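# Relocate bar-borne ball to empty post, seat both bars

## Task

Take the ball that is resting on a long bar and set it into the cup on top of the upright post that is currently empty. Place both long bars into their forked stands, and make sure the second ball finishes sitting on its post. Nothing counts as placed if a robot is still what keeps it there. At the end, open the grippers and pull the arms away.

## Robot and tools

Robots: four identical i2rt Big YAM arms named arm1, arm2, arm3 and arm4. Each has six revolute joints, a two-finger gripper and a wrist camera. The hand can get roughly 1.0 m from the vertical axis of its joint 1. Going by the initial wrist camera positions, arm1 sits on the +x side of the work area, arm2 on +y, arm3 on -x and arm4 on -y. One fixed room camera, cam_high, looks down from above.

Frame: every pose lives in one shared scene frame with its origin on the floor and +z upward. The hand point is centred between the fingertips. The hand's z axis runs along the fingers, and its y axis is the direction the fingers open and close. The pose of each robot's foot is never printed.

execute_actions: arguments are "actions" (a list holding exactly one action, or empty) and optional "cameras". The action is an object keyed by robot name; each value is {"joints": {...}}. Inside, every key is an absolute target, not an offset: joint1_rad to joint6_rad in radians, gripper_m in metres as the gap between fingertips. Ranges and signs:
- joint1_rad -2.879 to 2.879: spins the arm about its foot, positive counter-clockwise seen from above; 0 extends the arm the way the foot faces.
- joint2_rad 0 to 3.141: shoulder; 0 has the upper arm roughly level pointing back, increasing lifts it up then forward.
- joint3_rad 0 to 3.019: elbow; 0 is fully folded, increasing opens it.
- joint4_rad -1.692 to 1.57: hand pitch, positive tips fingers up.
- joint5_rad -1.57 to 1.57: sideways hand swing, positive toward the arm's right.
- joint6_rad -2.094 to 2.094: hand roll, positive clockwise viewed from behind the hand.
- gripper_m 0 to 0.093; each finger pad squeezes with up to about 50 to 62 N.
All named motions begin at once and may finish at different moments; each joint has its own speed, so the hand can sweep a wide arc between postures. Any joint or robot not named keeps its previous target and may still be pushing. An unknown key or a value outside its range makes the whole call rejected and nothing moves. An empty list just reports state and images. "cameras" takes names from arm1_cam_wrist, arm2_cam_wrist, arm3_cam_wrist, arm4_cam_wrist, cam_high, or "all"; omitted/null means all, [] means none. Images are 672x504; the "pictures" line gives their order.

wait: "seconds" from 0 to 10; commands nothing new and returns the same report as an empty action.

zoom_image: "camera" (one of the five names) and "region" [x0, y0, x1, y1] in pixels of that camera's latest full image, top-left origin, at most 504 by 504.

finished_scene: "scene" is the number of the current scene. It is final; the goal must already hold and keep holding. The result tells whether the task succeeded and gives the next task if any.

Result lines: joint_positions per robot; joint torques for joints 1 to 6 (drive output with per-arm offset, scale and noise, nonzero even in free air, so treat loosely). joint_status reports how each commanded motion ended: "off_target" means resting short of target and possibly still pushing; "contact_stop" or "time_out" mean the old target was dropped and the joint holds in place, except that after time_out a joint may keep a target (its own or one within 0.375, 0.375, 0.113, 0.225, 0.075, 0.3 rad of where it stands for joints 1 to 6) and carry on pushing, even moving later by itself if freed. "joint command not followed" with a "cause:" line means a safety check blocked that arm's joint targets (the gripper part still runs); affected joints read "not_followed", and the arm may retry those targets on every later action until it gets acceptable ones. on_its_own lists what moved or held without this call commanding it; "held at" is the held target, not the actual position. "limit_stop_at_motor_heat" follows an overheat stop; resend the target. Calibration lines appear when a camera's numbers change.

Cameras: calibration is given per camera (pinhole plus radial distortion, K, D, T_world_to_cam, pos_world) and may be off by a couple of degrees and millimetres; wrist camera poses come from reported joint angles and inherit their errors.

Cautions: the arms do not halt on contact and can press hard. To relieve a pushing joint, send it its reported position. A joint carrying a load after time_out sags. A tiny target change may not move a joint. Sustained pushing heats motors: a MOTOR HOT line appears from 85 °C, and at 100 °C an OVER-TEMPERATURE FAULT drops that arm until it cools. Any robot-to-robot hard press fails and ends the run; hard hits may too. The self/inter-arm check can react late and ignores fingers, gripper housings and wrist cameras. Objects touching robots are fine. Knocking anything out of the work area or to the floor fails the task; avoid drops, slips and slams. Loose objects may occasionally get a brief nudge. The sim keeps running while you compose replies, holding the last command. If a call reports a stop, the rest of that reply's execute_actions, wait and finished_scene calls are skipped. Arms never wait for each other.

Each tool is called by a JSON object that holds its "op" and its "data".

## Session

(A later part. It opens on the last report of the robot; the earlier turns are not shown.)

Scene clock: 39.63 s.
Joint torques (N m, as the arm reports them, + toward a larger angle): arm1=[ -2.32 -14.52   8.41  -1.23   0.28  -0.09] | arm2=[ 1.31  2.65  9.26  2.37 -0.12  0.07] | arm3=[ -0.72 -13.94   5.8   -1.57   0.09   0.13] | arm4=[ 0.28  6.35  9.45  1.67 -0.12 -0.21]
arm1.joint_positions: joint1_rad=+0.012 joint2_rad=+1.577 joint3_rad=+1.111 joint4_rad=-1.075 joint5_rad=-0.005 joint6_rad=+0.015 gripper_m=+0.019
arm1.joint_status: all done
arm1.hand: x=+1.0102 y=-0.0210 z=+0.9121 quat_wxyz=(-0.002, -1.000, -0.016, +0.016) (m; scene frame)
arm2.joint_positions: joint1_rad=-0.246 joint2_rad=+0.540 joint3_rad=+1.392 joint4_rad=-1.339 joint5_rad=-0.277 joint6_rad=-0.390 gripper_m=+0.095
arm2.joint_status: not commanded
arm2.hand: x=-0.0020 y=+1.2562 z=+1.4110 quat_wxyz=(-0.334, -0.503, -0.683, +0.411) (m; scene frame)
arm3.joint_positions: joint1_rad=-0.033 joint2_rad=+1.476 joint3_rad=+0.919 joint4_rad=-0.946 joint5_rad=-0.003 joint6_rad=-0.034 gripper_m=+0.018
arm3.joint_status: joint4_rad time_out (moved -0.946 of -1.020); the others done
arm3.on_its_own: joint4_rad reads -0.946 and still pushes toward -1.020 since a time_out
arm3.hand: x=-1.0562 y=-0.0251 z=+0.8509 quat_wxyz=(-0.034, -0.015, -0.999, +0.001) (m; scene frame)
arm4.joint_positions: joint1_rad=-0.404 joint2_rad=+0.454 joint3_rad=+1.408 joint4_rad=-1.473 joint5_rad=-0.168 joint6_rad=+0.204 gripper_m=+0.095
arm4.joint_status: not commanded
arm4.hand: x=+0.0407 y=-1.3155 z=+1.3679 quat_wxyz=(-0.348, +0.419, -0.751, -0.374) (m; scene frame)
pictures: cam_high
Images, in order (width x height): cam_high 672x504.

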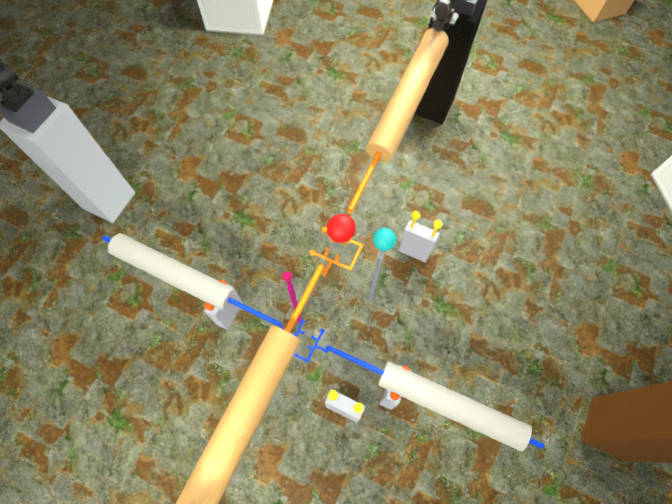

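{"op": "execute_actions", "data": {"actions": [{"arm1":{"joints":{"joint1_rad":-0.18,"joint2_rad":2.13,"joint3_rad":1.95,"joint4_rad":-1.38,"joint6_rad":-0.175}},"arm3":{"joints":{"joint1_rad":0.535,"joint2_rad":1.0,"joint3_rad":0.42,"joint4_rad":-0.97,"joint6_rad":0.535}}}], "cameras": ["cam_high","arm2_cam_wrist"]}}

{"op": "zoom_image", "data": {"camera": "cam_high", "region": [220, 220, 330, 310]}}

Scene clock: 42.60 s.
Joint torques (N m, as the arm reports them, + toward a larger angle): arm1=[ -2.67 -24.96  11.4   -1.94   0.34  -0.04] | arm2=[ 1.35  2.41  9.17  2.28 -0.12  0.11] | arm3=[ 1.32 -4.11  4.99 -0.59 -0.58  0.13] | arm4=[ 0.28  6.33  9.43  1.66 -0.12 -0.21]
arm1.joint_positions: joint1_rad=-0.173 joint2_rad=+2.163 joint3_rad=+1.906 joint4_rad=-1.319 joint5_rad=-0.006 joint6_rad=-0.164 gripper_m=+0.019
arm1.joint_status: joint4_rad time_out (moved -0.245 of -0.305); the others done
arm1.on_its_own: joint4_rad reads -1.319 and still pushes toward -1.380 since a time_out
arm1.hand: x=+0.7987 y=+0.0902 z=+0.8853 quat_wxyz=(-0.003, -1.000, -0.013, -0.001) (m; scene frame)
arm2.joint_positions: joint1_rad=-0.246 joint2_rad=+0.540 joint3_rad=+1.392 joint4_rad=-1.339 joint5_rad=-0.277 joint6_rad=-0.390 gripper_m=+0.095
arm2.joint_status: not commanded
arm2.hand: x=-0.0020 y=+1.2562 z=+1.4110 quat_wxyz=(-0.334, -0.503, -0.683, +0.411) (m; scene frame)
arm3.joint_positions: joint1_rad=+0.519 joint2_rad=+1.019 joint3_rad=+0.429 joint4_rad=-0.925 joint5_rad=+0.016 joint6_rad=+0.519 gripper_m=+0.018
arm3.joint_status: all done
arm3.hand: x=-1.2610 y=+0.0969 z=+0.8149 quat_wxyz=(-0.028, -0.015, -0.999, -0.006) (m; scene frame)
arm4.joint_positions: joint1_rad=-0.404 joint2_rad=+0.454 joint3_rad=+1.408 joint4_rad=-1.473 joint5_rad=-0.168 joint6_rad=+0.204 gripper_m=+0.095
arm4.joint_status: not commanded
arm4.hand: x=+0.0407 y=-1.3155 z=+1.3679 quat_wxyz=(-0.348, +0.419, -0.751, -0.374) (m; scene frame)
pictures: arm2_cam_wrist, cam_high
camera_calibration (this result's frames):
arm2_cam_wrist: T_world_to_cam=[[-0.960351, -0.147763, 0.236415, -0.146237], [-0.242729, 0.860298, -0.448296, -0.441107], [-0.137146, -0.487906, -0.862055, 1.95108], [0, 0, 0, 1]] pos_world=[0.020074, 1.30982, 1.51876]
Images, in order (width x height): arm2_cam_wrist 672x504, cam_high 672x504.

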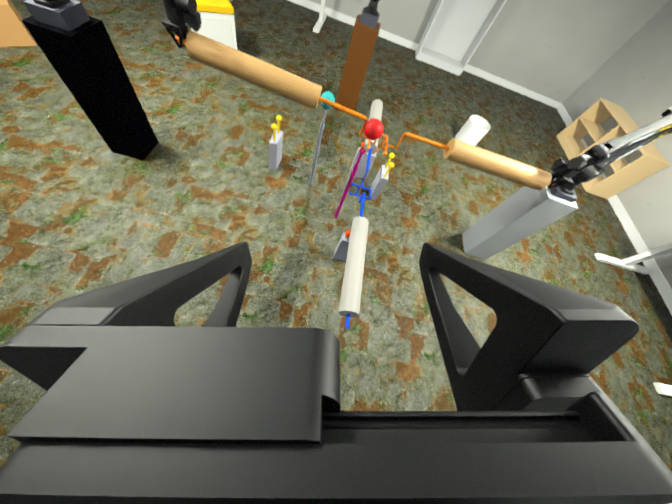

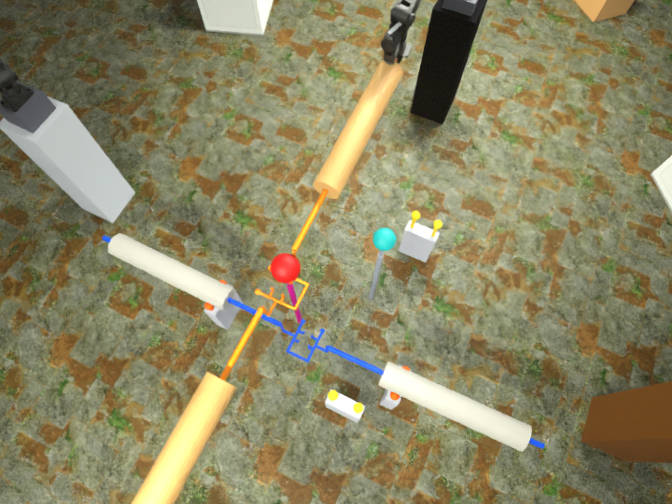

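Region (220, 220, 330, 310) of cam_high's 672x504 image, scaled by 4.582, with more detail than that image has; it fills the top 412 rows of this view, and the rest is white.

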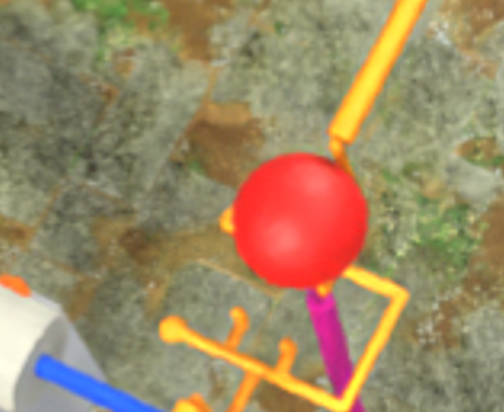

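{"op": "execute_actions", "data": {"actions": [{"arm1":{"joints":{"joint2_rad":2.165,"joint3_rad":1.7,"joint4_rad":-1.1}},"arm3":{"joints":{"joint1_rad":0.5,"joint2_rad":1.13,"joint3_rad":0.465,"joint4_rad":-0.91,"joint6_rad":0.5}}}], "cameras": ["cam_high","arm2_cam_wrist","arm4_cam_wrist"]}}

{"op": "zoom_image", "data": {"camera": "cam_high", "region": [220, 220, 330, 310]}}

{"op": "zoom_image", "data": {"camera": "arm2_cam_wrist", "region": [310, 90, 430, 180]}}

{"op": "zoom_image", "data": {"camera": "arm4_cam_wrist", "region": [190, 80, 310, 170]}}

Scene clock: 45.00 s.
Joint torques (N m, as the arm reports them, + toward a larger angle): arm1=[ -2.68 -23.36   6.94  -1.08   0.35  -0.06] | arm2=[ 0.91  1.84  9.29  2.26 -0.1   0.09] | arm3=[-0.32 -2.99  6.31 -0.62 -0.41 -0.02] | arm4=[ 0.28  6.3   9.44  1.67 -0.12 -0.21]
arm1.joint_positions: joint1_rad=-0.173 joint2_rad=+2.189 joint3_rad=+1.709 joint4_rad=-1.059 joint5_rad=-0.007 joint6_rad=-0.163 gripper_m=+0.019
arm1.joint_status: all done
arm1.hand: x=+0.8124 y=+0.0883 z=+0.7993 quat_wxyz=(+0.000, -1.000, -0.012, +0.018) (m; scene frame)
arm2.joint_positions: joint1_rad=-0.246 joint2_rad=+0.540 joint3_rad=+1.392 joint4_rad=-1.339 joint5_rad=-0.277 joint6_rad=-0.390 gripper_m=+0.095
arm2.joint_status: not commanded
arm2.hand: x=-0.0020 y=+1.2562 z=+1.4110 quat_wxyz=(-0.334, -0.503, -0.683, +0.411) (m; scene frame)
arm3.joint_positions: joint1_rad=+0.498 joint2_rad=+1.122 joint3_rad=+0.452 joint4_rad=-0.867 joint5_rad=+0.012 joint6_rad=+0.502 gripper_m=+0.018
arm3.joint_status: all done
arm3.hand: x=-1.2468 y=+0.0998 z=+0.8024 quat_wxyz=(-0.017, -0.017, -1.000, -0.002) (m; scene frame)
arm4.joint_positions: joint1_rad=-0.404 joint2_rad=+0.454 joint3_rad=+1.408 joint4_rad=-1.473 joint5_rad=-0.168 joint6_rad=+0.204 gripper_m=+0.095
arm4.joint_status: not commanded
arm4.hand: x=+0.0407 y=-1.3155 z=+1.3679 quat_wxyz=(-0.348, +0.419, -0.751, -0.374) (m; scene frame)
pictures: arm2_cam_wrist, arm4_cam_wrist, cam_high
camera_calibration (this result's frames):
arm2_cam_wrist: T_world_to_cam=[[-0.960351, -0.147763, 0.236415, -0.146237], [-0.242729, 0.860298, -0.448296, -0.441107], [-0.137146, -0.487906, -0.862055, 1.95108], [0, 0, 0, 1]] pos_world=[0.020074, 1.30982, 1.51876]
arm4_cam_wrist: T_world_to_cam=[[0.889937, -0.359999, -0.280025, -0.121621], [-0.44866, -0.801344, -0.395667, -0.487115], [-0.0819563, 0.477755, -0.874662, 1.95091], [0, 0, 0, 1]] pos_world=[0.0495752, -1.36619, 1.47959]
Images, in order (width x height): arm2_cam_wrist 672x504, arm4_cam_wrist 672x504, cam_high 672x504.

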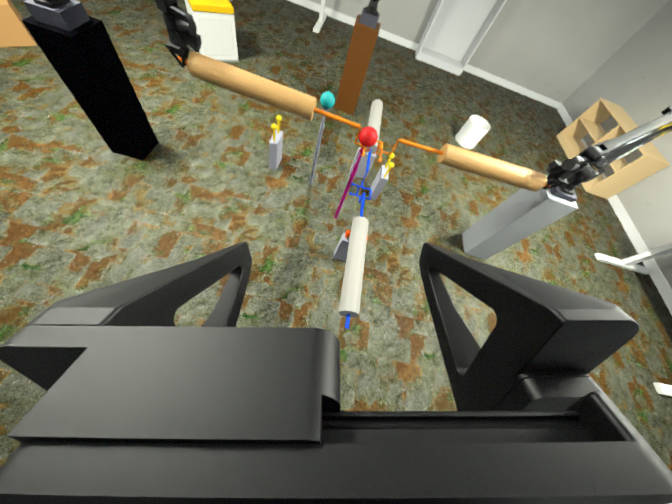

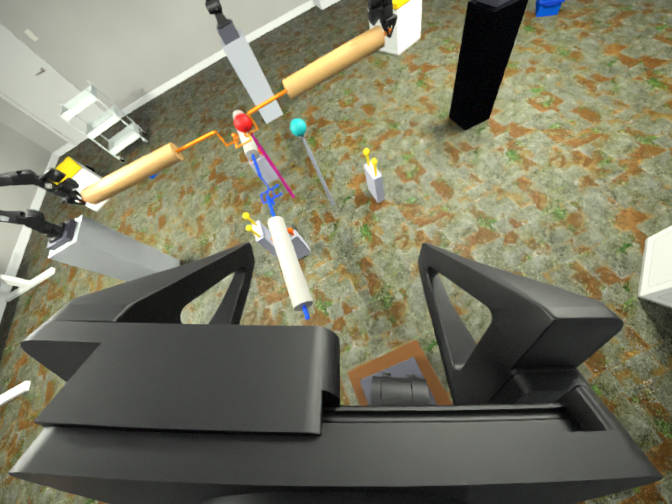

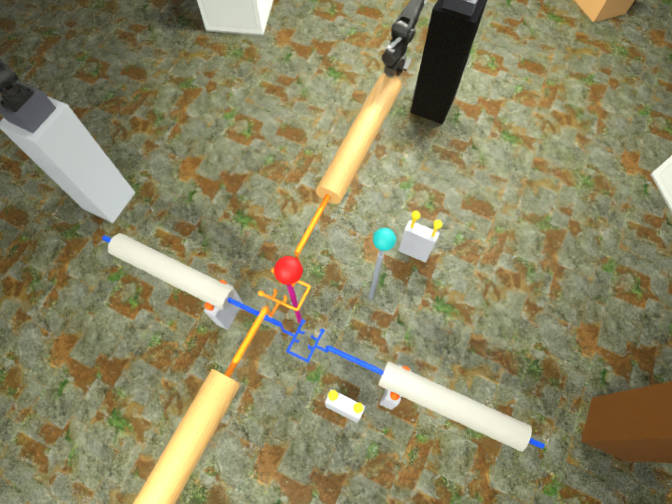

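Region (220, 220, 330, 310) of cam_high's 672x504 image, scaled by 4.582, with more detail than that image has; it fills the top 412 rows of this view, and the rest is white.

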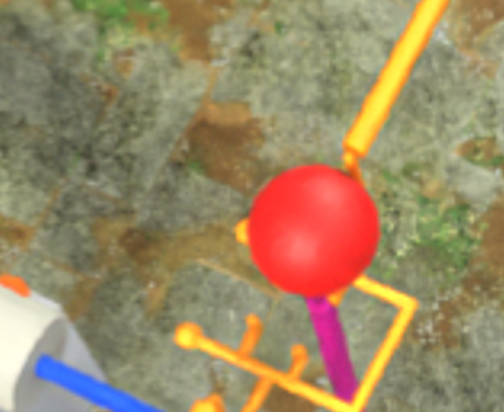

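Region (310, 90, 430, 180) of arm2_cam_wrist's 672x504 image, scaled by 4.200, with more detail than that image has; it fills the top 378 rows of this view, and the rest is white.

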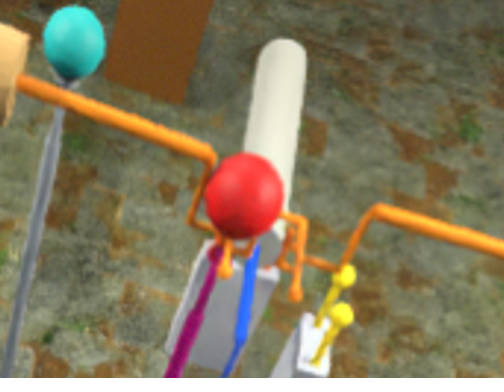

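Region (190, 80, 310, 170) of arm4_cam_wrist's 672x504 image, scaled by 4.200, with more detail than that image has; it fills the top 378 rows of this view, and the rest is white.

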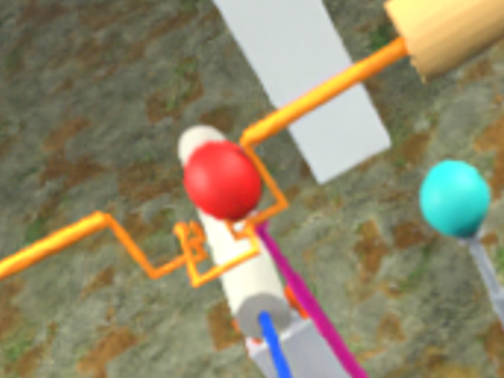

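{"op": "execute_actions", "data": {"actions": [{"arm1":{"joints":{"joint2_rad":2.25,"joint3_rad":1.87,"joint4_rad":-1.19}},"arm3":{"joints":{"joint1_rad":0.575,"joint2_rad":1.01,"joint3_rad":0.375,"joint4_rad":-0.92,"joint6_rad":0.575}}}], "cameras": ["cam_high","arm2_cam_wrist","arm4_cam_wrist"]}}

{"op": "zoom_image", "data": {"camera": "cam_high", "region": [220, 220, 330, 310]}}

{"op": "zoom_image", "data": {"camera": "arm2_cam_wrist", "region": [310, 90, 430, 180]}}

{"op": "zoom_image", "data": {"camera": "arm4_cam_wrist", "region": [190, 80, 310, 170]}}

Scene clock: 47.47 s.
Joint torques (N m, as the arm reports them, + toward a larger angle): arm1=[ -2.52 -23.33   9.82  -2.17   0.37  -0.06] | arm2=[ 0.67  2.51  9.24  2.57 -0.12  0.1 ] | arm3=[ 0.53 -3.68  5.08 -0.6  -0.53  0.12] | arm4=[ 0.29  6.35  9.44  1.67 -0.12 -0.21]
arm1.joint_positions: joint1_rad=-0.173 joint2_rad=+2.258 joint3_rad=+1.843 joint4_rad=-1.122 joint5_rad=-0.007 joint6_rad=-0.163 gripper_m=+0.019
arm1.joint_status: joint4_rad time_out (moved -0.063 of -0.131); the others done
arm1.on_its_own: joint4_rad reads -1.122 and still pushes toward -1.190 since a time_out
arm1.hand: x=+0.7837 y=+0.0923 z=+0.8019 quat_wxyz=(+0.000, -1.000, -0.012, +0.019) (m; scene frame)
arm2.joint_positions: joint1_rad=-0.246 joint2_rad=+0.540 joint3_rad=+1.392 joint4_rad=-1.339 joint5_rad=-0.277 joint6_rad=-0.390 gripper_m=+0.095
arm2.joint_status: not commanded
arm2.hand: x=-0.0020 y=+1.2562 z=+1.4110 quat_wxyz=(-0.334, -0.503, -0.683, +0.411) (m; scene frame)
arm3.joint_positions: joint1_rad=+0.558 joint2_rad=+1.026 joint3_rad=+0.382 joint4_rad=-0.880 joint5_rad=+0.015 joint6_rad=+0.558 gripper_m=+0.018
arm3.joint_status: all done
arm3.hand: x=-1.2750 y=+0.0984 z=+0.7991 quat_wxyz=(-0.024, -0.016, -1.000, -0.006) (m; scene frame)
arm4.joint_positions: joint1_rad=-0.404 joint2_rad=+0.454 joint3_rad=+1.408 joint4_rad=-1.473 joint5_rad=-0.168 joint6_rad=+0.204 gripper_m=+0.095
arm4.joint_status: not commanded
arm4.hand: x=+0.0407 y=-1.3155 z=+1.3679 quat_wxyz=(-0.348, +0.419, -0.751, -0.374) (m; scene frame)
pictures: arm2_cam_wrist, arm4_cam_wrist, cam_high
camera_calibration (this result's frames):
arm2_cam_wrist: T_world_to_cam=[[-0.960351, -0.147763, 0.236415, -0.146237], [-0.242729, 0.860298, -0.448296, -0.441107], [-0.137146, -0.487906, -0.862055, 1.95108], [0, 0, 0, 1]] pos_world=[0.020074, 1.30982, 1.51876]
arm4_cam_wrist: T_world_to_cam=[[0.889937, -0.359999, -0.280025, -0.121621], [-0.44866, -0.801344, -0.395667, -0.487115], [-0.0819563, 0.477755, -0.874662, 1.95091], [0, 0, 0, 1]] pos_world=[0.0495752, -1.36619, 1.47959]
Images, in order (width x height): arm2_cam_wrist 672x504, arm4_cam_wrist 672x504, cam_high 672x504.

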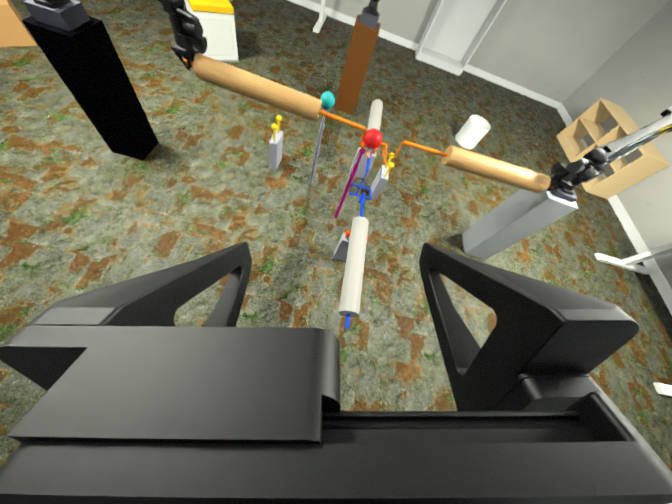

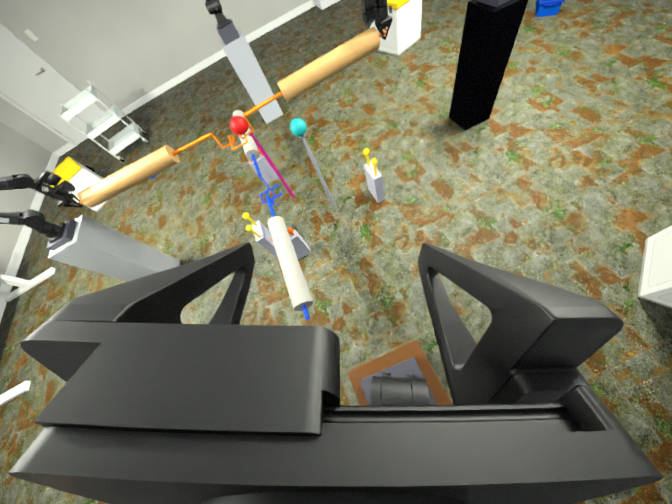

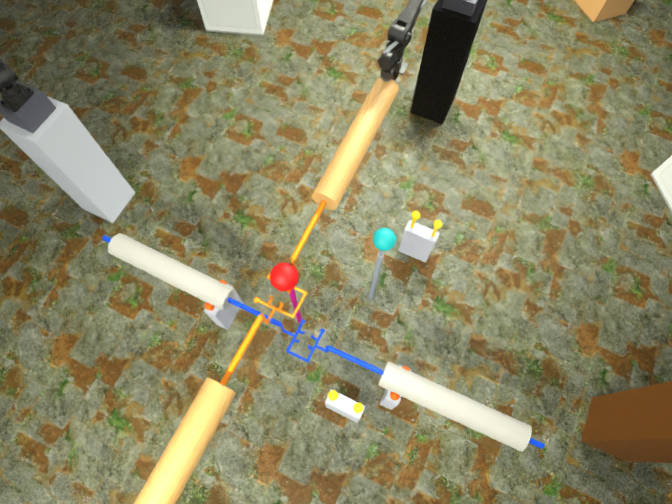

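Region (220, 220, 330, 310) of cam_high's 672x504 image, scaled by 4.582, with more detail than that image has; it fills the top 412 rows of this view, and the rest is white.

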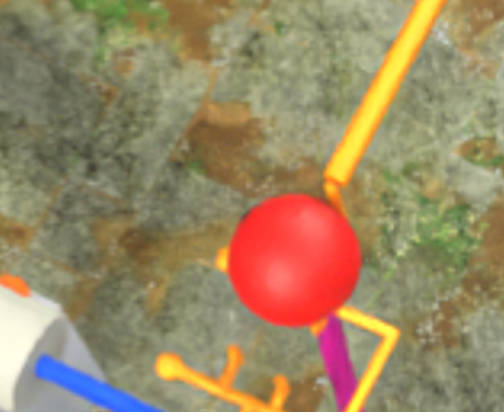

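Region (310, 90, 430, 180) of arm2_cam_wrist's 672x504 image, scaled by 4.200, with more detail than that image has; it fills the top 378 rows of this view, and the rest is white.

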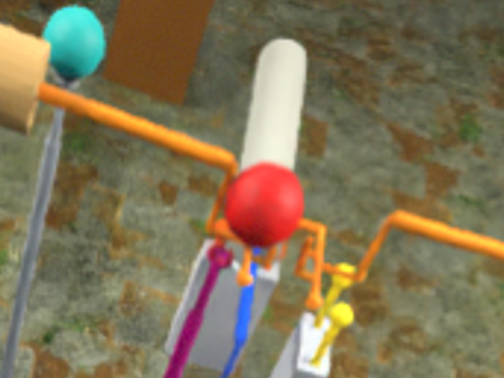

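Region (190, 80, 310, 170) of arm4_cam_wrist's 672x504 image, scaled by 4.200, with more detail than that image has; it fills the top 378 rows of this view, and the rest is white.

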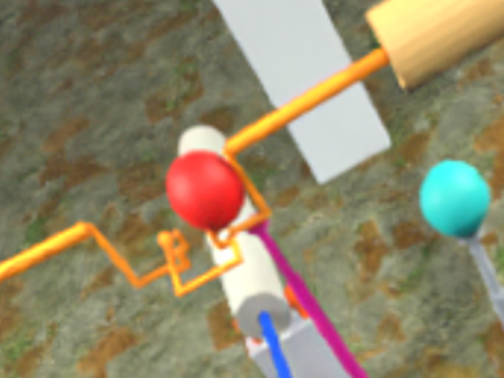

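{"op": "execute_actions", "data": {"actions": [{"arm1":{"joints":{"joint1_rad":-0.15,"joint2_rad":2.28,"joint3_rad":1.77,"joint4_rad":-1.07}},"arm3":{"joints":{"joint1_rad":0.515,"joint2_rad":1.14,"joint3_rad":0.34,"joint4_rad":-0.75,"joint6_rad":0.53}}}], "cameras": ["cam_high","arm2_cam_wrist","arm4_cam_wrist"]}}

{"op": "zoom_image", "data": {"camera": "cam_high", "region": [220, 220, 330, 310]}}

{"op": "zoom_image", "data": {"camera": "arm2_cam_wrist", "region": [310, 90, 430, 180]}}

{"op": "zoom_image", "data": {"camera": "arm4_cam_wrist", "region": [190, 80, 310, 170]}}

Scene clock: 48.67 s.
Joint torques (N m, as the arm reports them, + toward a larger angle): arm1=[ -2.13 -23.41   6.86  -1.01   0.38  -0.28] | arm2=[ 1.08  2.35  9.16  2.33 -0.05  0.1 ] | arm3=[-0.56 -2.73  4.08  0.3  -0.4   0.02] | arm4=[ 0.28  6.33  9.44  1.67 -0.12 -0.21]
arm1.joint_positions: joint1_rad=-0.149 joint2_rad=+2.291 joint3_rad=+1.779 joint4_rad=-1.031 joint5_rad=-0.007 joint6_rad=-0.139 gripper_m=+0.019
arm1.joint_status: all done
arm1.hand: x=+0.7915 y=+0.0751 z=+0.7590 quat_wxyz=(-0.001, -1.000, -0.012, +0.016) (m; scene frame)
arm2.joint_positions: joint1_rad=-0.246 joint2_rad=+0.540 joint3_rad=+1.392 joint4_rad=-1.339 joint5_rad=-0.277 joint6_rad=-0.390 gripper_m=+0.095
arm2.joint_status: not commanded
arm2.hand: x=-0.0020 y=+1.2562 z=+1.4110 quat_wxyz=(-0.334, -0.503, -0.683, +0.411) (m; scene frame)
arm3.joint_positions: joint1_rad=+0.515 joint2_rad=+1.139 joint3_rad=+0.350 joint4_rad=-0.736 joint5_rad=+0.011 joint6_rad=+0.524 gripper_m=+0.018
arm3.joint_status: all done
arm3.hand: x=-1.2670 y=+0.0936 z=+0.7706 quat_wxyz=(-0.023, -0.020, -1.000, -0.006) (m; scene frame)
arm4.joint_positions: joint1_rad=-0.404 joint2_rad=+0.454 joint3_rad=+1.408 joint4_rad=-1.473 joint5_rad=-0.168 joint6_rad=+0.204 gripper_m=+0.095
arm4.joint_status: not commanded
arm4.hand: x=+0.0407 y=-1.3155 z=+1.3679 quat_wxyz=(-0.348, +0.419, -0.751, -0.374) (m; scene frame)
pictures: arm2_cam_wrist, arm4_cam_wrist, cam_high
camera_calibration (this result's frames):
arm2_cam_wrist: T_world_to_cam=[[-0.960351, -0.147763, 0.236415, -0.146237], [-0.242729, 0.860298, -0.448296, -0.441107], [-0.137146, -0.487906, -0.862055, 1.95108], [0, 0, 0, 1]] pos_world=[0.020074, 1.30982, 1.51876]
arm4_cam_wrist: T_world_to_cam=[[0.889937, -0.359999, -0.280025, -0.121621], [-0.44866, -0.801344, -0.395667, -0.487115], [-0.0819563, 0.477755, -0.874662, 1.95091], [0, 0, 0, 1]] pos_world=[0.0495752, -1.36619, 1.47959]
Images, in order (width x height): arm2_cam_wrist 672x504, arm4_cam_wrist 672x504, cam_high 672x504.

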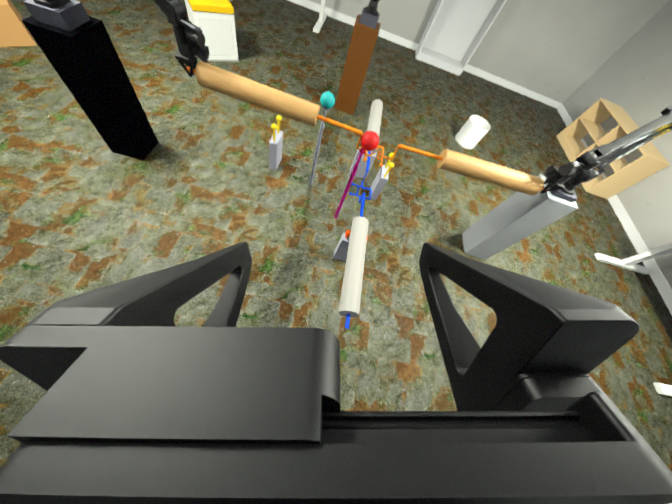

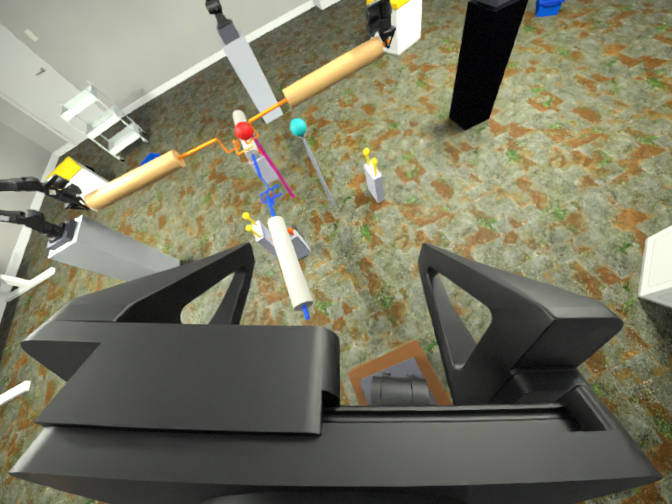

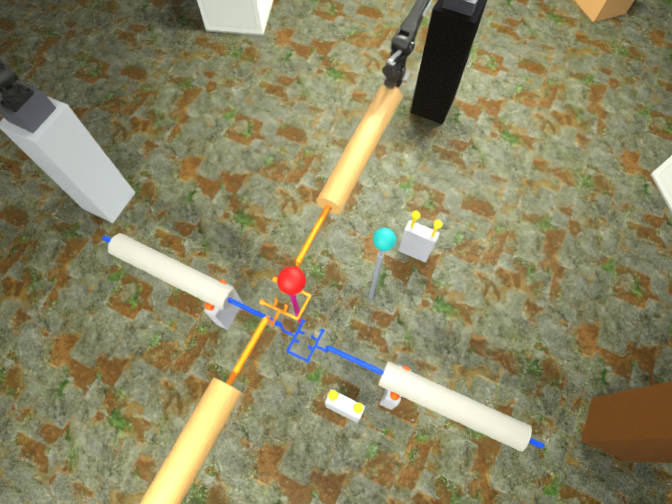

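Region (220, 220, 330, 310) of cam_high's 672x504 image, scaled by 4.582, with more detail than that image has; it fills the top 412 rows of this view, and the rest is white.

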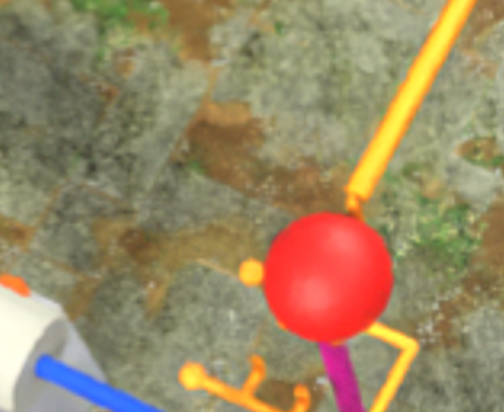

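Region (310, 90, 430, 180) of arm2_cam_wrist's 672x504 image, scaled by 4.200, with more detail than that image has; it fills the top 378 rows of this view, and the rest is white.

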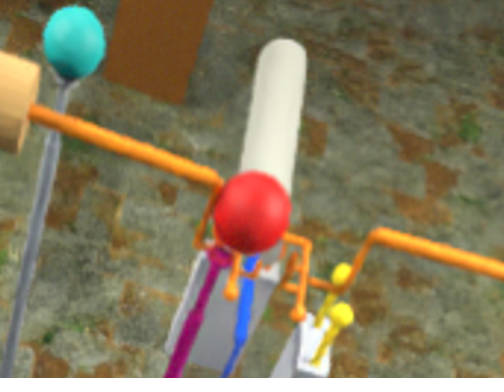

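Region (190, 80, 310, 170) of arm4_cam_wrist's 672x504 image, scaled by 4.200, with more detail than that image has; it fills the top 378 rows of this view, and the rest is white.

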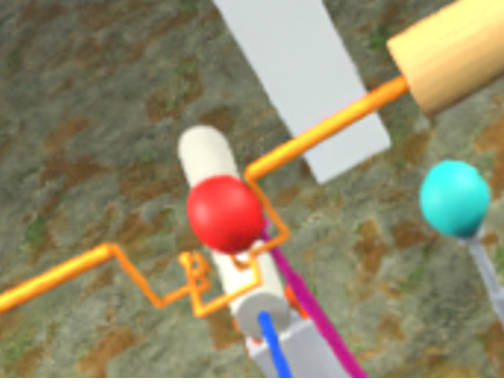

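{"op": "execute_actions", "data": {"actions": [{"arm1":{"joints":{"joint1_rad":-0.185,"joint2_rad":2.29,"joint3_rad":1.87,"joint4_rad":-1.12,"joint6_rad":-0.17}},"arm3":{"joints":{"joint1_rad":0.585,"joint2_rad":1.065,"joint3_rad":0.32,"joint4_rad":-0.79,"joint6_rad":0.575}}}], "cameras": ["cam_high","arm2_cam_wrist","arm4_cam_wrist"]}}

{"op": "zoom_image", "data": {"camera": "cam_high", "region": [220, 220, 330, 310]}}

{"op": "zoom_image", "data": {"camera": "arm2_cam_wrist", "region": [310, 90, 430, 180]}}

{"op": "zoom_image", "data": {"camera": "arm4_cam_wrist", "region": [190, 80, 310, 170]}}

Scene clock: 49.90 s.
Joint torques (N m, as the arm reports them, + toward a larger angle): arm1=[ -3.05 -23.4    9.99  -1.35   0.3   -0.03] | arm2=[ 0.34  2.39  9.21  2.33 -0.14  0.09] | arm3=[ 0.98 -4.33  4.3  -0.06 -0.47  0.09] | arm4=[ 0.25  6.34  9.45  1.67 -0.12 -0.21]
arm1.joint_positions: joint1_rad=-0.172 joint2_rad=+2.297 joint3_rad=+1.839 joint4_rad=-1.070 joint5_rad=-0.006 joint6_rad=-0.162 gripper_m=+0.019
arm1.joint_status: all done
arm1.hand: x=+0.7791 y=+0.0923 z=+0.7756 quat_wxyz=(+0.001, -1.000, -0.012, +0.023) (m; scene frame)
arm2.joint_positions: joint1_rad=-0.246 joint2_rad=+0.540 joint3_rad=+1.392 joint4_rad=-1.339 joint5_rad=-0.277 joint6_rad=-0.390 gripper_m=+0.095
arm2.joint_status: not commanded
arm2.hand: x=-0.0020 y=+1.2562 z=+1.4110 quat_wxyz=(-0.334, -0.503, -0.683, +0.411) (m; scene frame)
arm3.joint_positions: joint1_rad=+0.569 joint2_rad=+1.084 joint3_rad=+0.331 joint4_rad=-0.759 joint5_rad=+0.016 joint6_rad=+0.568 gripper_m=+0.018
arm3.joint_status: all done
arm3.hand: x=-1.2788 y=+0.0986 z=+0.7744 quat_wxyz=(-0.029, -0.015, -0.999, -0.008) (m; scene frame)
arm4.joint_positions: joint1_rad=-0.404 joint2_rad=+0.454 joint3_rad=+1.408 joint4_rad=-1.473 joint5_rad=-0.168 joint6_rad=+0.204 gripper_m=+0.095
arm4.joint_status: not commanded
arm4.hand: x=+0.0407 y=-1.3155 z=+1.3679 quat_wxyz=(-0.348, +0.419, -0.751, -0.374) (m; scene frame)
pictures: arm2_cam_wrist, arm4_cam_wrist, cam_high
camera_calibration (this result's frames):
arm2_cam_wrist: T_world_to_cam=[[-0.960351, -0.147763, 0.236415, -0.146237], [-0.242729, 0.860298, -0.448296, -0.441107], [-0.137146, -0.487906, -0.862055, 1.95108], [0, 0, 0, 1]] pos_world=[0.020074, 1.30982, 1.51876]
arm4_cam_wrist: T_world_to_cam=[[0.889937, -0.359999, -0.280025, -0.121621], [-0.44866, -0.801344, -0.395667, -0.487115], [-0.0819563, 0.477755, -0.874662, 1.95091], [0, 0, 0, 1]] pos_world=[0.0495752, -1.36619, 1.47959]
Images, in order (width x height): arm2_cam_wrist 672x504, arm4_cam_wrist 672x504, cam_high 672x504.

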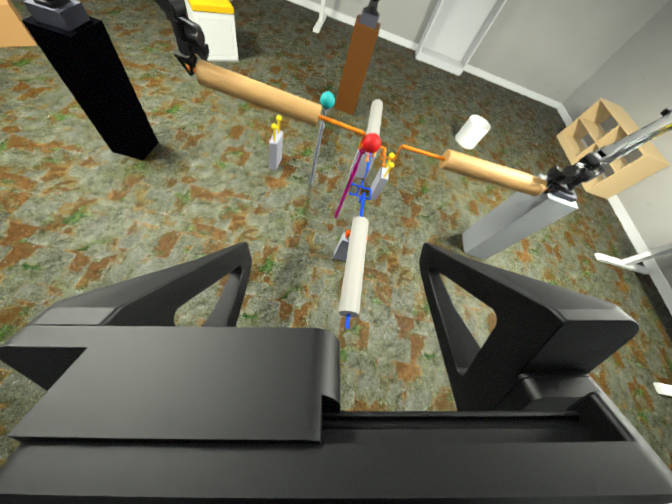

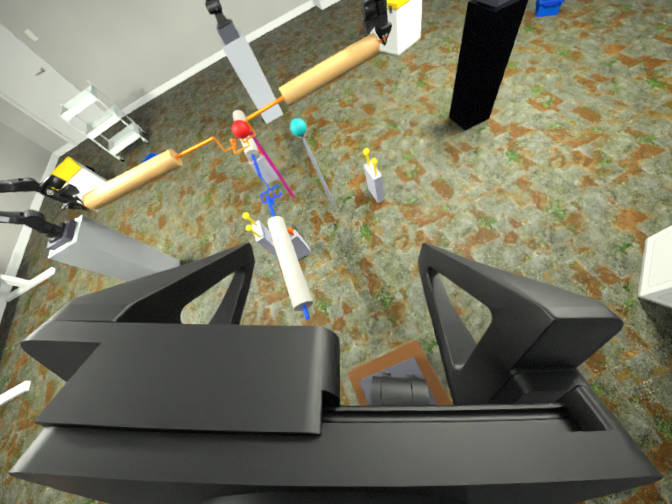

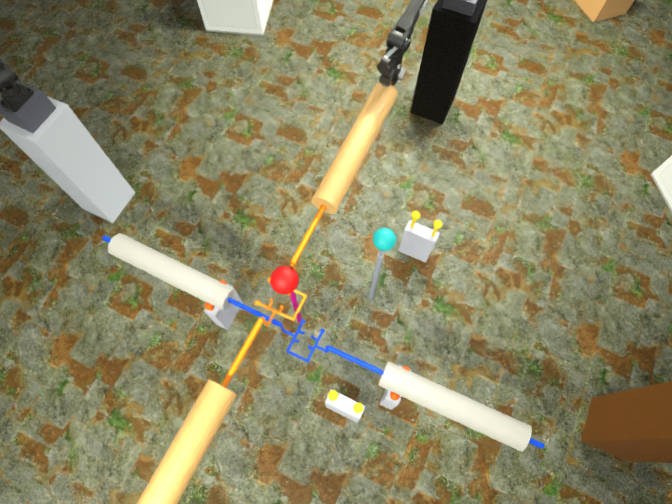

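Region (220, 220, 330, 310) of cam_high's 672x504 image, scaled by 4.582, with more detail than that image has; it fills the top 412 rows of this view, and the rest is white.

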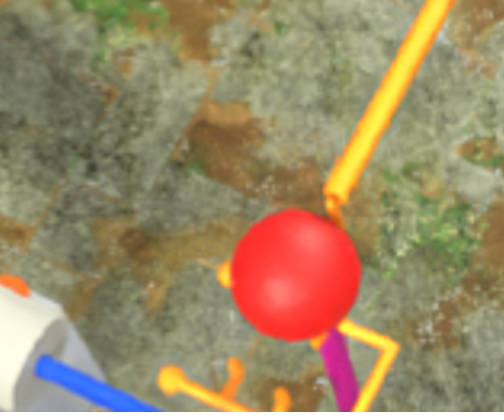

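Region (310, 90, 430, 180) of arm2_cam_wrist's 672x504 image, scaled by 4.200, with more detail than that image has; it fills the top 378 rows of this view, and the rest is white.

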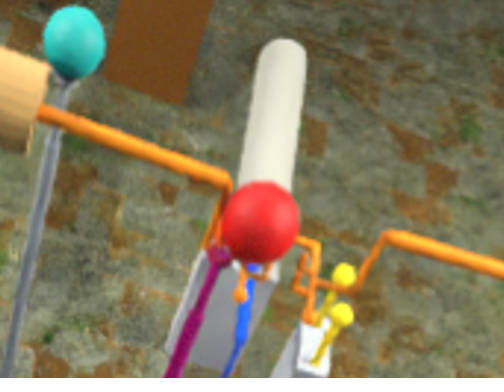

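Region (190, 80, 310, 170) of arm4_cam_wrist's 672x504 image, scaled by 4.200, with more detail than that image has; it fills the top 378 rows of this view, and the rest is white.

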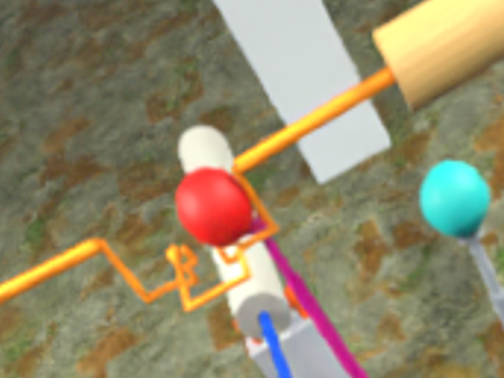

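{"op": "execute_actions", "data": {"actions": [{"arm1":{"joints":{"joint2_rad":2.32,"joint3_rad":1.815,"joint4_rad":-1.05}},"arm3":{"joints":{"joint2_rad":1.17,"joint3_rad":0.292,"joint4_rad":-0.655}}}], "cameras": ["cam_high","arm2_cam_wrist","arm4_cam_wrist"]}}

{"op": "zoom_image", "data": {"camera": "cam_high", "region": [220, 220, 330, 310]}}

{"op": "zoom_image", "data": {"camera": "arm2_cam_wrist", "region": [310, 90, 430, 180]}}

{"op": "zoom_image", "data": {"camera": "arm4_cam_wrist", "region": [190, 80, 310, 170]}}

Scene clock: 51.10 s.
Joint torques (N m, as the arm reports them, + toward a larger angle): arm1=[ -2.86 -23.9    6.95  -0.65   0.31  -0.02] | arm2=[ 0.54  2.92  9.17  2.42 -0.07  0.08] | arm3=[ 0.79 -3.06  3.65  0.51 -0.44  0.05] | arm4=[ 0.27  6.37  9.44  1.66 -0.12 -0.21]
arm1.joint_positions: joint1_rad=-0.172 joint2_rad=+2.333 joint3_rad=+1.824 joint4_rad=-1.019 joint5_rad=-0.006 joint6_rad=-0.162 gripper_m=+0.019
arm1.joint_status: all done
arm1.hand: x=+0.7798 y=+0.0922 z=+0.7471 quat_wxyz=(+0.001, -1.000, -0.012, +0.023) (m; scene frame)
arm2.joint_positions: joint1_rad=-0.246 joint2_rad=+0.540 joint3_rad=+1.392 joint4_rad=-1.339 joint5_rad=-0.277 joint6_rad=-0.390 gripper_m=+0.095
arm2.joint_status: not commanded
arm2.hand: x=-0.0020 y=+1.2562 z=+1.4110 quat_wxyz=(-0.334, -0.503, -0.683, +0.411) (m; scene frame)
arm3.joint_positions: joint1_rad=+0.569 joint2_rad=+1.169 joint3_rad=+0.305 joint4_rad=-0.645 joint5_rad=+0.012 joint6_rad=+0.569 gripper_m=+0.018
arm3.joint_status: all done
arm3.hand: x=-1.2775 y=+0.1001 z=+0.7539 quat_wxyz=(-0.029, -0.015, -0.999, -0.011) (m; scene frame)
arm4.joint_positions: joint1_rad=-0.404 joint2_rad=+0.454 joint3_rad=+1.408 joint4_rad=-1.473 joint5_rad=-0.168 joint6_rad=+0.204 gripper_m=+0.095
arm4.joint_status: not commanded
arm4.hand: x=+0.0407 y=-1.3155 z=+1.3679 quat_wxyz=(-0.348, +0.419, -0.751, -0.374) (m; scene frame)
pictures: arm2_cam_wrist, arm4_cam_wrist, cam_high
camera_calibration (this result's frames):
arm2_cam_wrist: T_world_to_cam=[[-0.960351, -0.147763, 0.236415, -0.146237], [-0.242729, 0.860298, -0.448296, -0.441107], [-0.137146, -0.487906, -0.862055, 1.95108], [0, 0, 0, 1]] pos_world=[0.020074, 1.30982, 1.51876]
arm4_cam_wrist: T_world_to_cam=[[0.889937, -0.359999, -0.280025, -0.121621], [-0.44866, -0.801344, -0.395667, -0.487115], [-0.0819563, 0.477755, -0.874662, 1.95091], [0, 0, 0, 1]] pos_world=[0.0495752, -1.36619, 1.47959]
Images, in order (width x height): arm2_cam_wrist 672x504, arm4_cam_wrist 672x504, cam_high 672x504.

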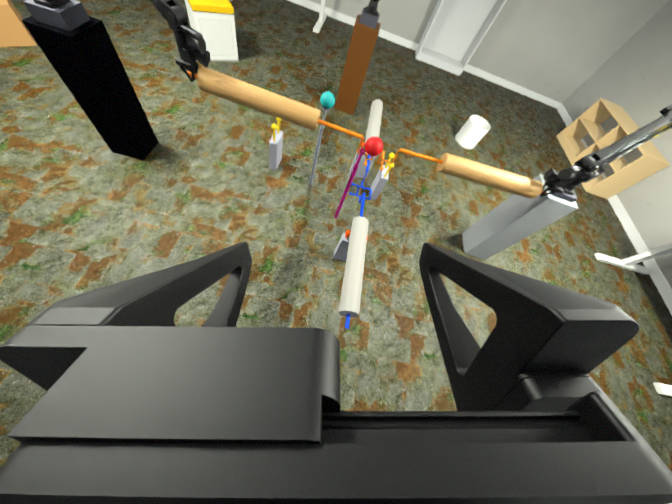

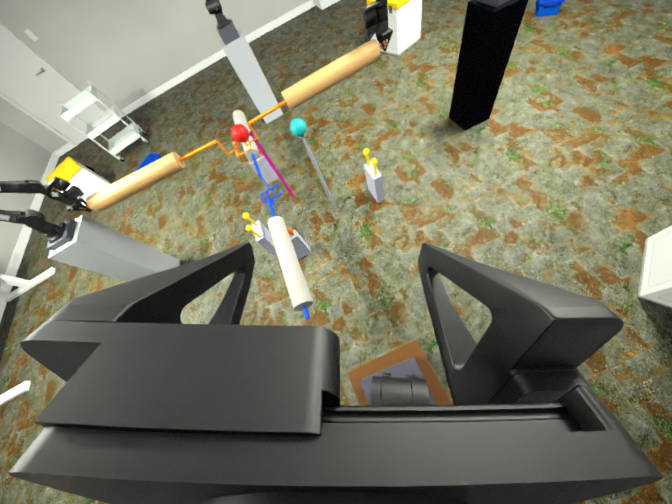

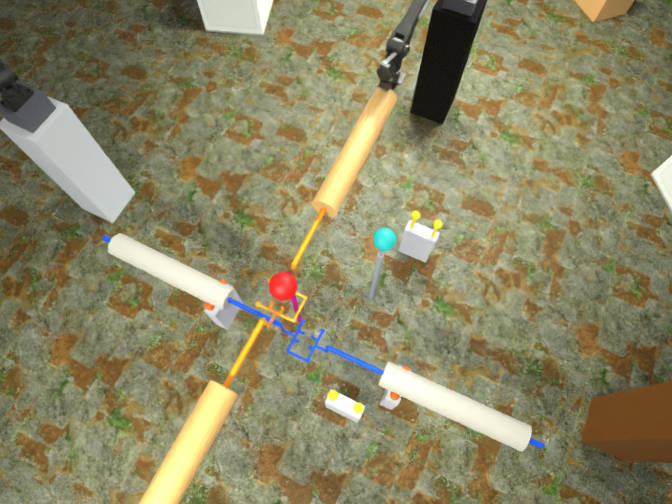

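Region (220, 220, 330, 310) of cam_high's 672x504 image, scaled by 4.582, with more detail than that image has; it fills the top 412 rows of this view, and the rest is white.

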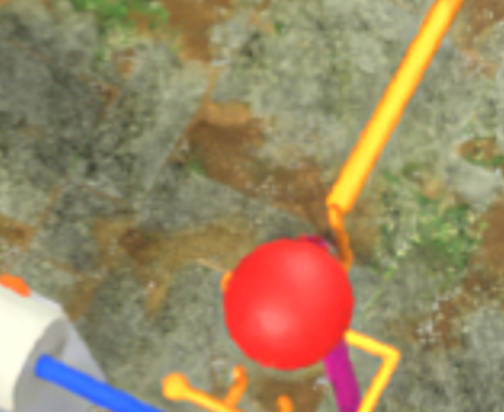

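Region (310, 90, 430, 180) of arm2_cam_wrist's 672x504 image, scaled by 4.200, with more detail than that image has; it fills the top 378 rows of this view, and the rest is white.

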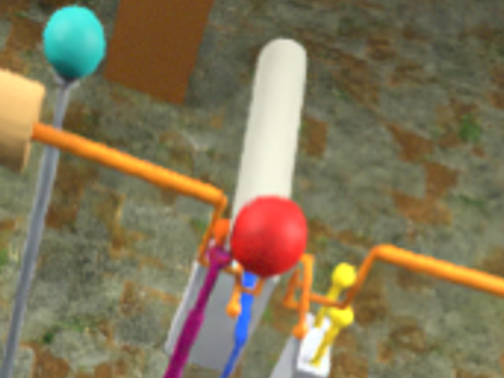

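Region (190, 80, 310, 170) of arm4_cam_wrist's 672x504 image, scaled by 4.200, with more detail than that image has; it fills the top 378 rows of this view, and the rest is white.

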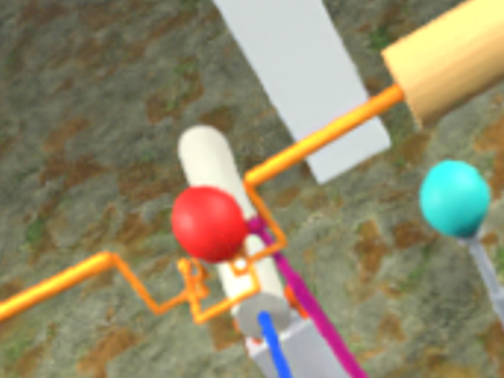

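{"op": "execute_actions", "data": {"actions": [{"arm1":{"joints":{"joint3_rad":1.755,"joint4_rad":-0.99}},"arm3":{"joints":{"joint1_rad":0.545,"joint2_rad":1.275,"joint3_rad":0.315,"joint4_rad":-0.555,"joint6_rad":0.55}}}], "cameras": ["cam_high","arm2_cam_wrist","arm4_cam_wrist"]}}

{"op": "zoom_image", "data": {"camera": "cam_high", "region": [220, 220, 330, 310]}}

{"op": "zoom_image", "data": {"camera": "arm2_cam_wrist", "region": [310, 90, 430, 180]}}

{"op": "zoom_image", "data": {"camera": "arm4_cam_wrist", "region": [190, 80, 310, 170]}}

Scene clock: 52.20 s.
Joint torques (N m, as the arm reports them, + toward a larger angle): arm1=[ -3.1  -23.76   6.58  -0.73   0.32   0.  ] | arm2=[ 0.42  2.41  9.13  2.43 -0.11  0.08] | arm3=[-0.57 -4.4   4.33  0.37 -0.34 -0.05] | arm4=[ 0.27  6.34  9.43  1.67 -0.12 -0.2 ]
arm1.joint_positions: joint1_rad=-0.172 joint2_rad=+2.333 joint3_rad=+1.766 joint4_rad=-0.959 joint5_rad=-0.006 joint6_rad=-0.162 gripper_m=+0.019
arm1.joint_status: all done
arm1.hand: x=+0.7903 y=+0.0908 z=+0.7283 quat_wxyz=(+0.001, -1.000, -0.012, +0.024) (m; scene frame)
arm2.joint_positions: joint1_rad=-0.246 joint2_rad=+0.540 joint3_rad=+1.392 joint4_rad=-1.339 joint5_rad=-0.277 joint6_rad=-0.390 gripper_m=+0.095
arm2.joint_status: not commanded
arm2.hand: x=-0.0020 y=+1.2562 z=+1.4110 quat_wxyz=(-0.334, -0.503, -0.683, +0.411) (m; scene frame)
arm3.joint_positions: joint1_rad=+0.543 joint2_rad=+1.274 joint3_rad=+0.307 joint4_rad=-0.540 joint5_rad=+0.010 joint6_rad=+0.548 gripper_m=+0.018
arm3.joint_status: all done
arm3.hand: x=-1.2674 y=+0.1003 z=+0.7369 quat_wxyz=(-0.030, -0.018, -0.999, -0.011) (m; scene frame)
arm4.joint_positions: joint1_rad=-0.404 joint2_rad=+0.454 joint3_rad=+1.408 joint4_rad=-1.473 joint5_rad=-0.168 joint6_rad=+0.204 gripper_m=+0.095
arm4.joint_status: not commanded
arm4.hand: x=+0.0407 y=-1.3155 z=+1.3679 quat_wxyz=(-0.348, +0.419, -0.751, -0.374) (m; scene frame)
pictures: arm2_cam_wrist, arm4_cam_wrist, cam_high
camera_calibration (this result's frames):
arm2_cam_wrist: T_world_to_cam=[[-0.960351, -0.147763, 0.236415, -0.146237], [-0.242729, 0.860298, -0.448296, -0.441107], [-0.137146, -0.487906, -0.862055, 1.95108], [0, 0, 0, 1]] pos_world=[0.020074, 1.30982, 1.51876]
arm4_cam_wrist: T_world_to_cam=[[0.889937, -0.359999, -0.280025, -0.121621], [-0.44866, -0.801344, -0.395667, -0.487115], [-0.0819563, 0.477755, -0.874662, 1.95091], [0, 0, 0, 1]] pos_world=[0.0495752, -1.36619, 1.47959]
Images, in order (width x height): arm2_cam_wrist 672x504, arm4_cam_wrist 672x504, cam_high 672x504.

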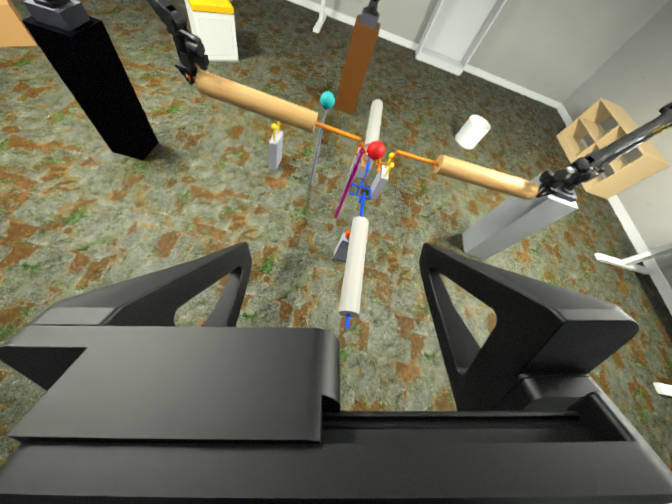

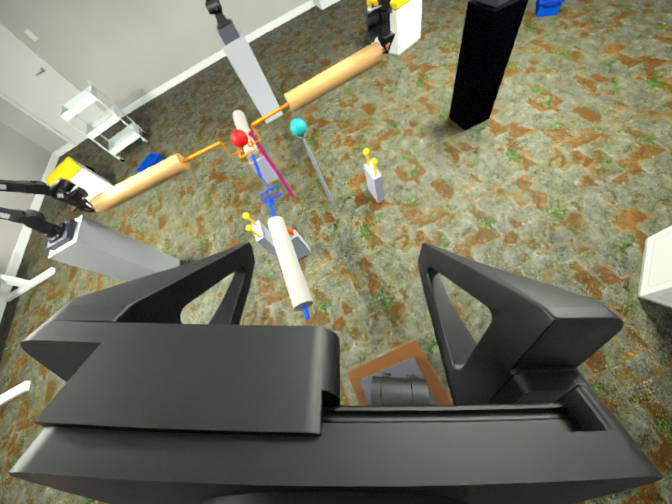

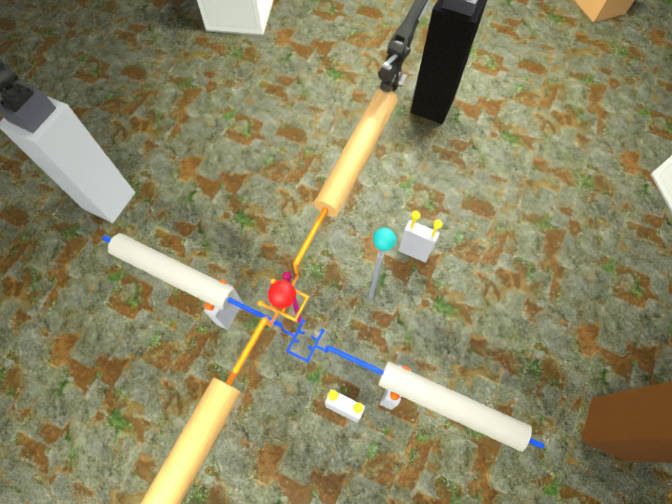

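Region (220, 220, 330, 310) of cam_high's 672x504 image, scaled by 4.582, with more detail than that image has; it fills the top 412 rows of this view, and the rest is white.

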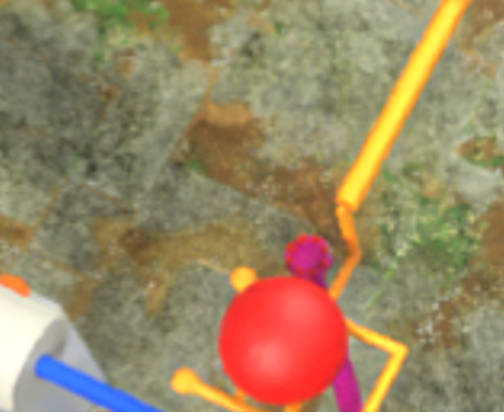

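Region (310, 90, 430, 180) of arm2_cam_wrist's 672x504 image, scaled by 4.200, with more detail than that image has; it fills the top 378 rows of this view, and the rest is white.

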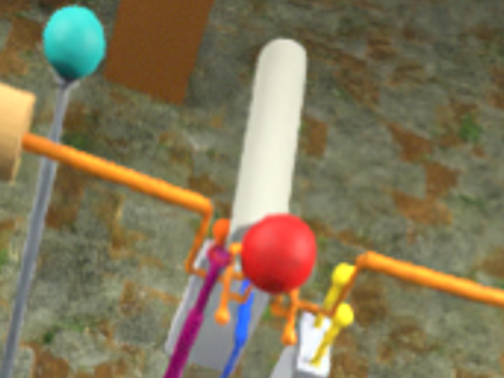

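Region (190, 80, 310, 170) of arm4_cam_wrist's 672x504 image, scaled by 4.200, with more detail than that image has; it fills the top 378 rows of this view, and the rest is white.

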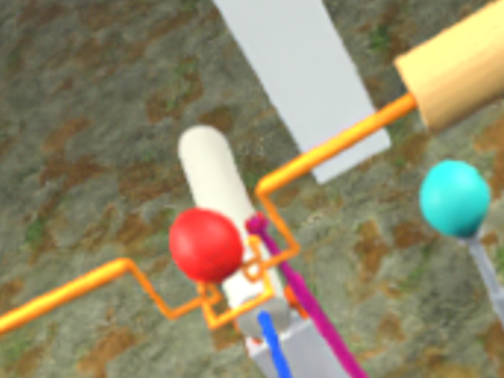

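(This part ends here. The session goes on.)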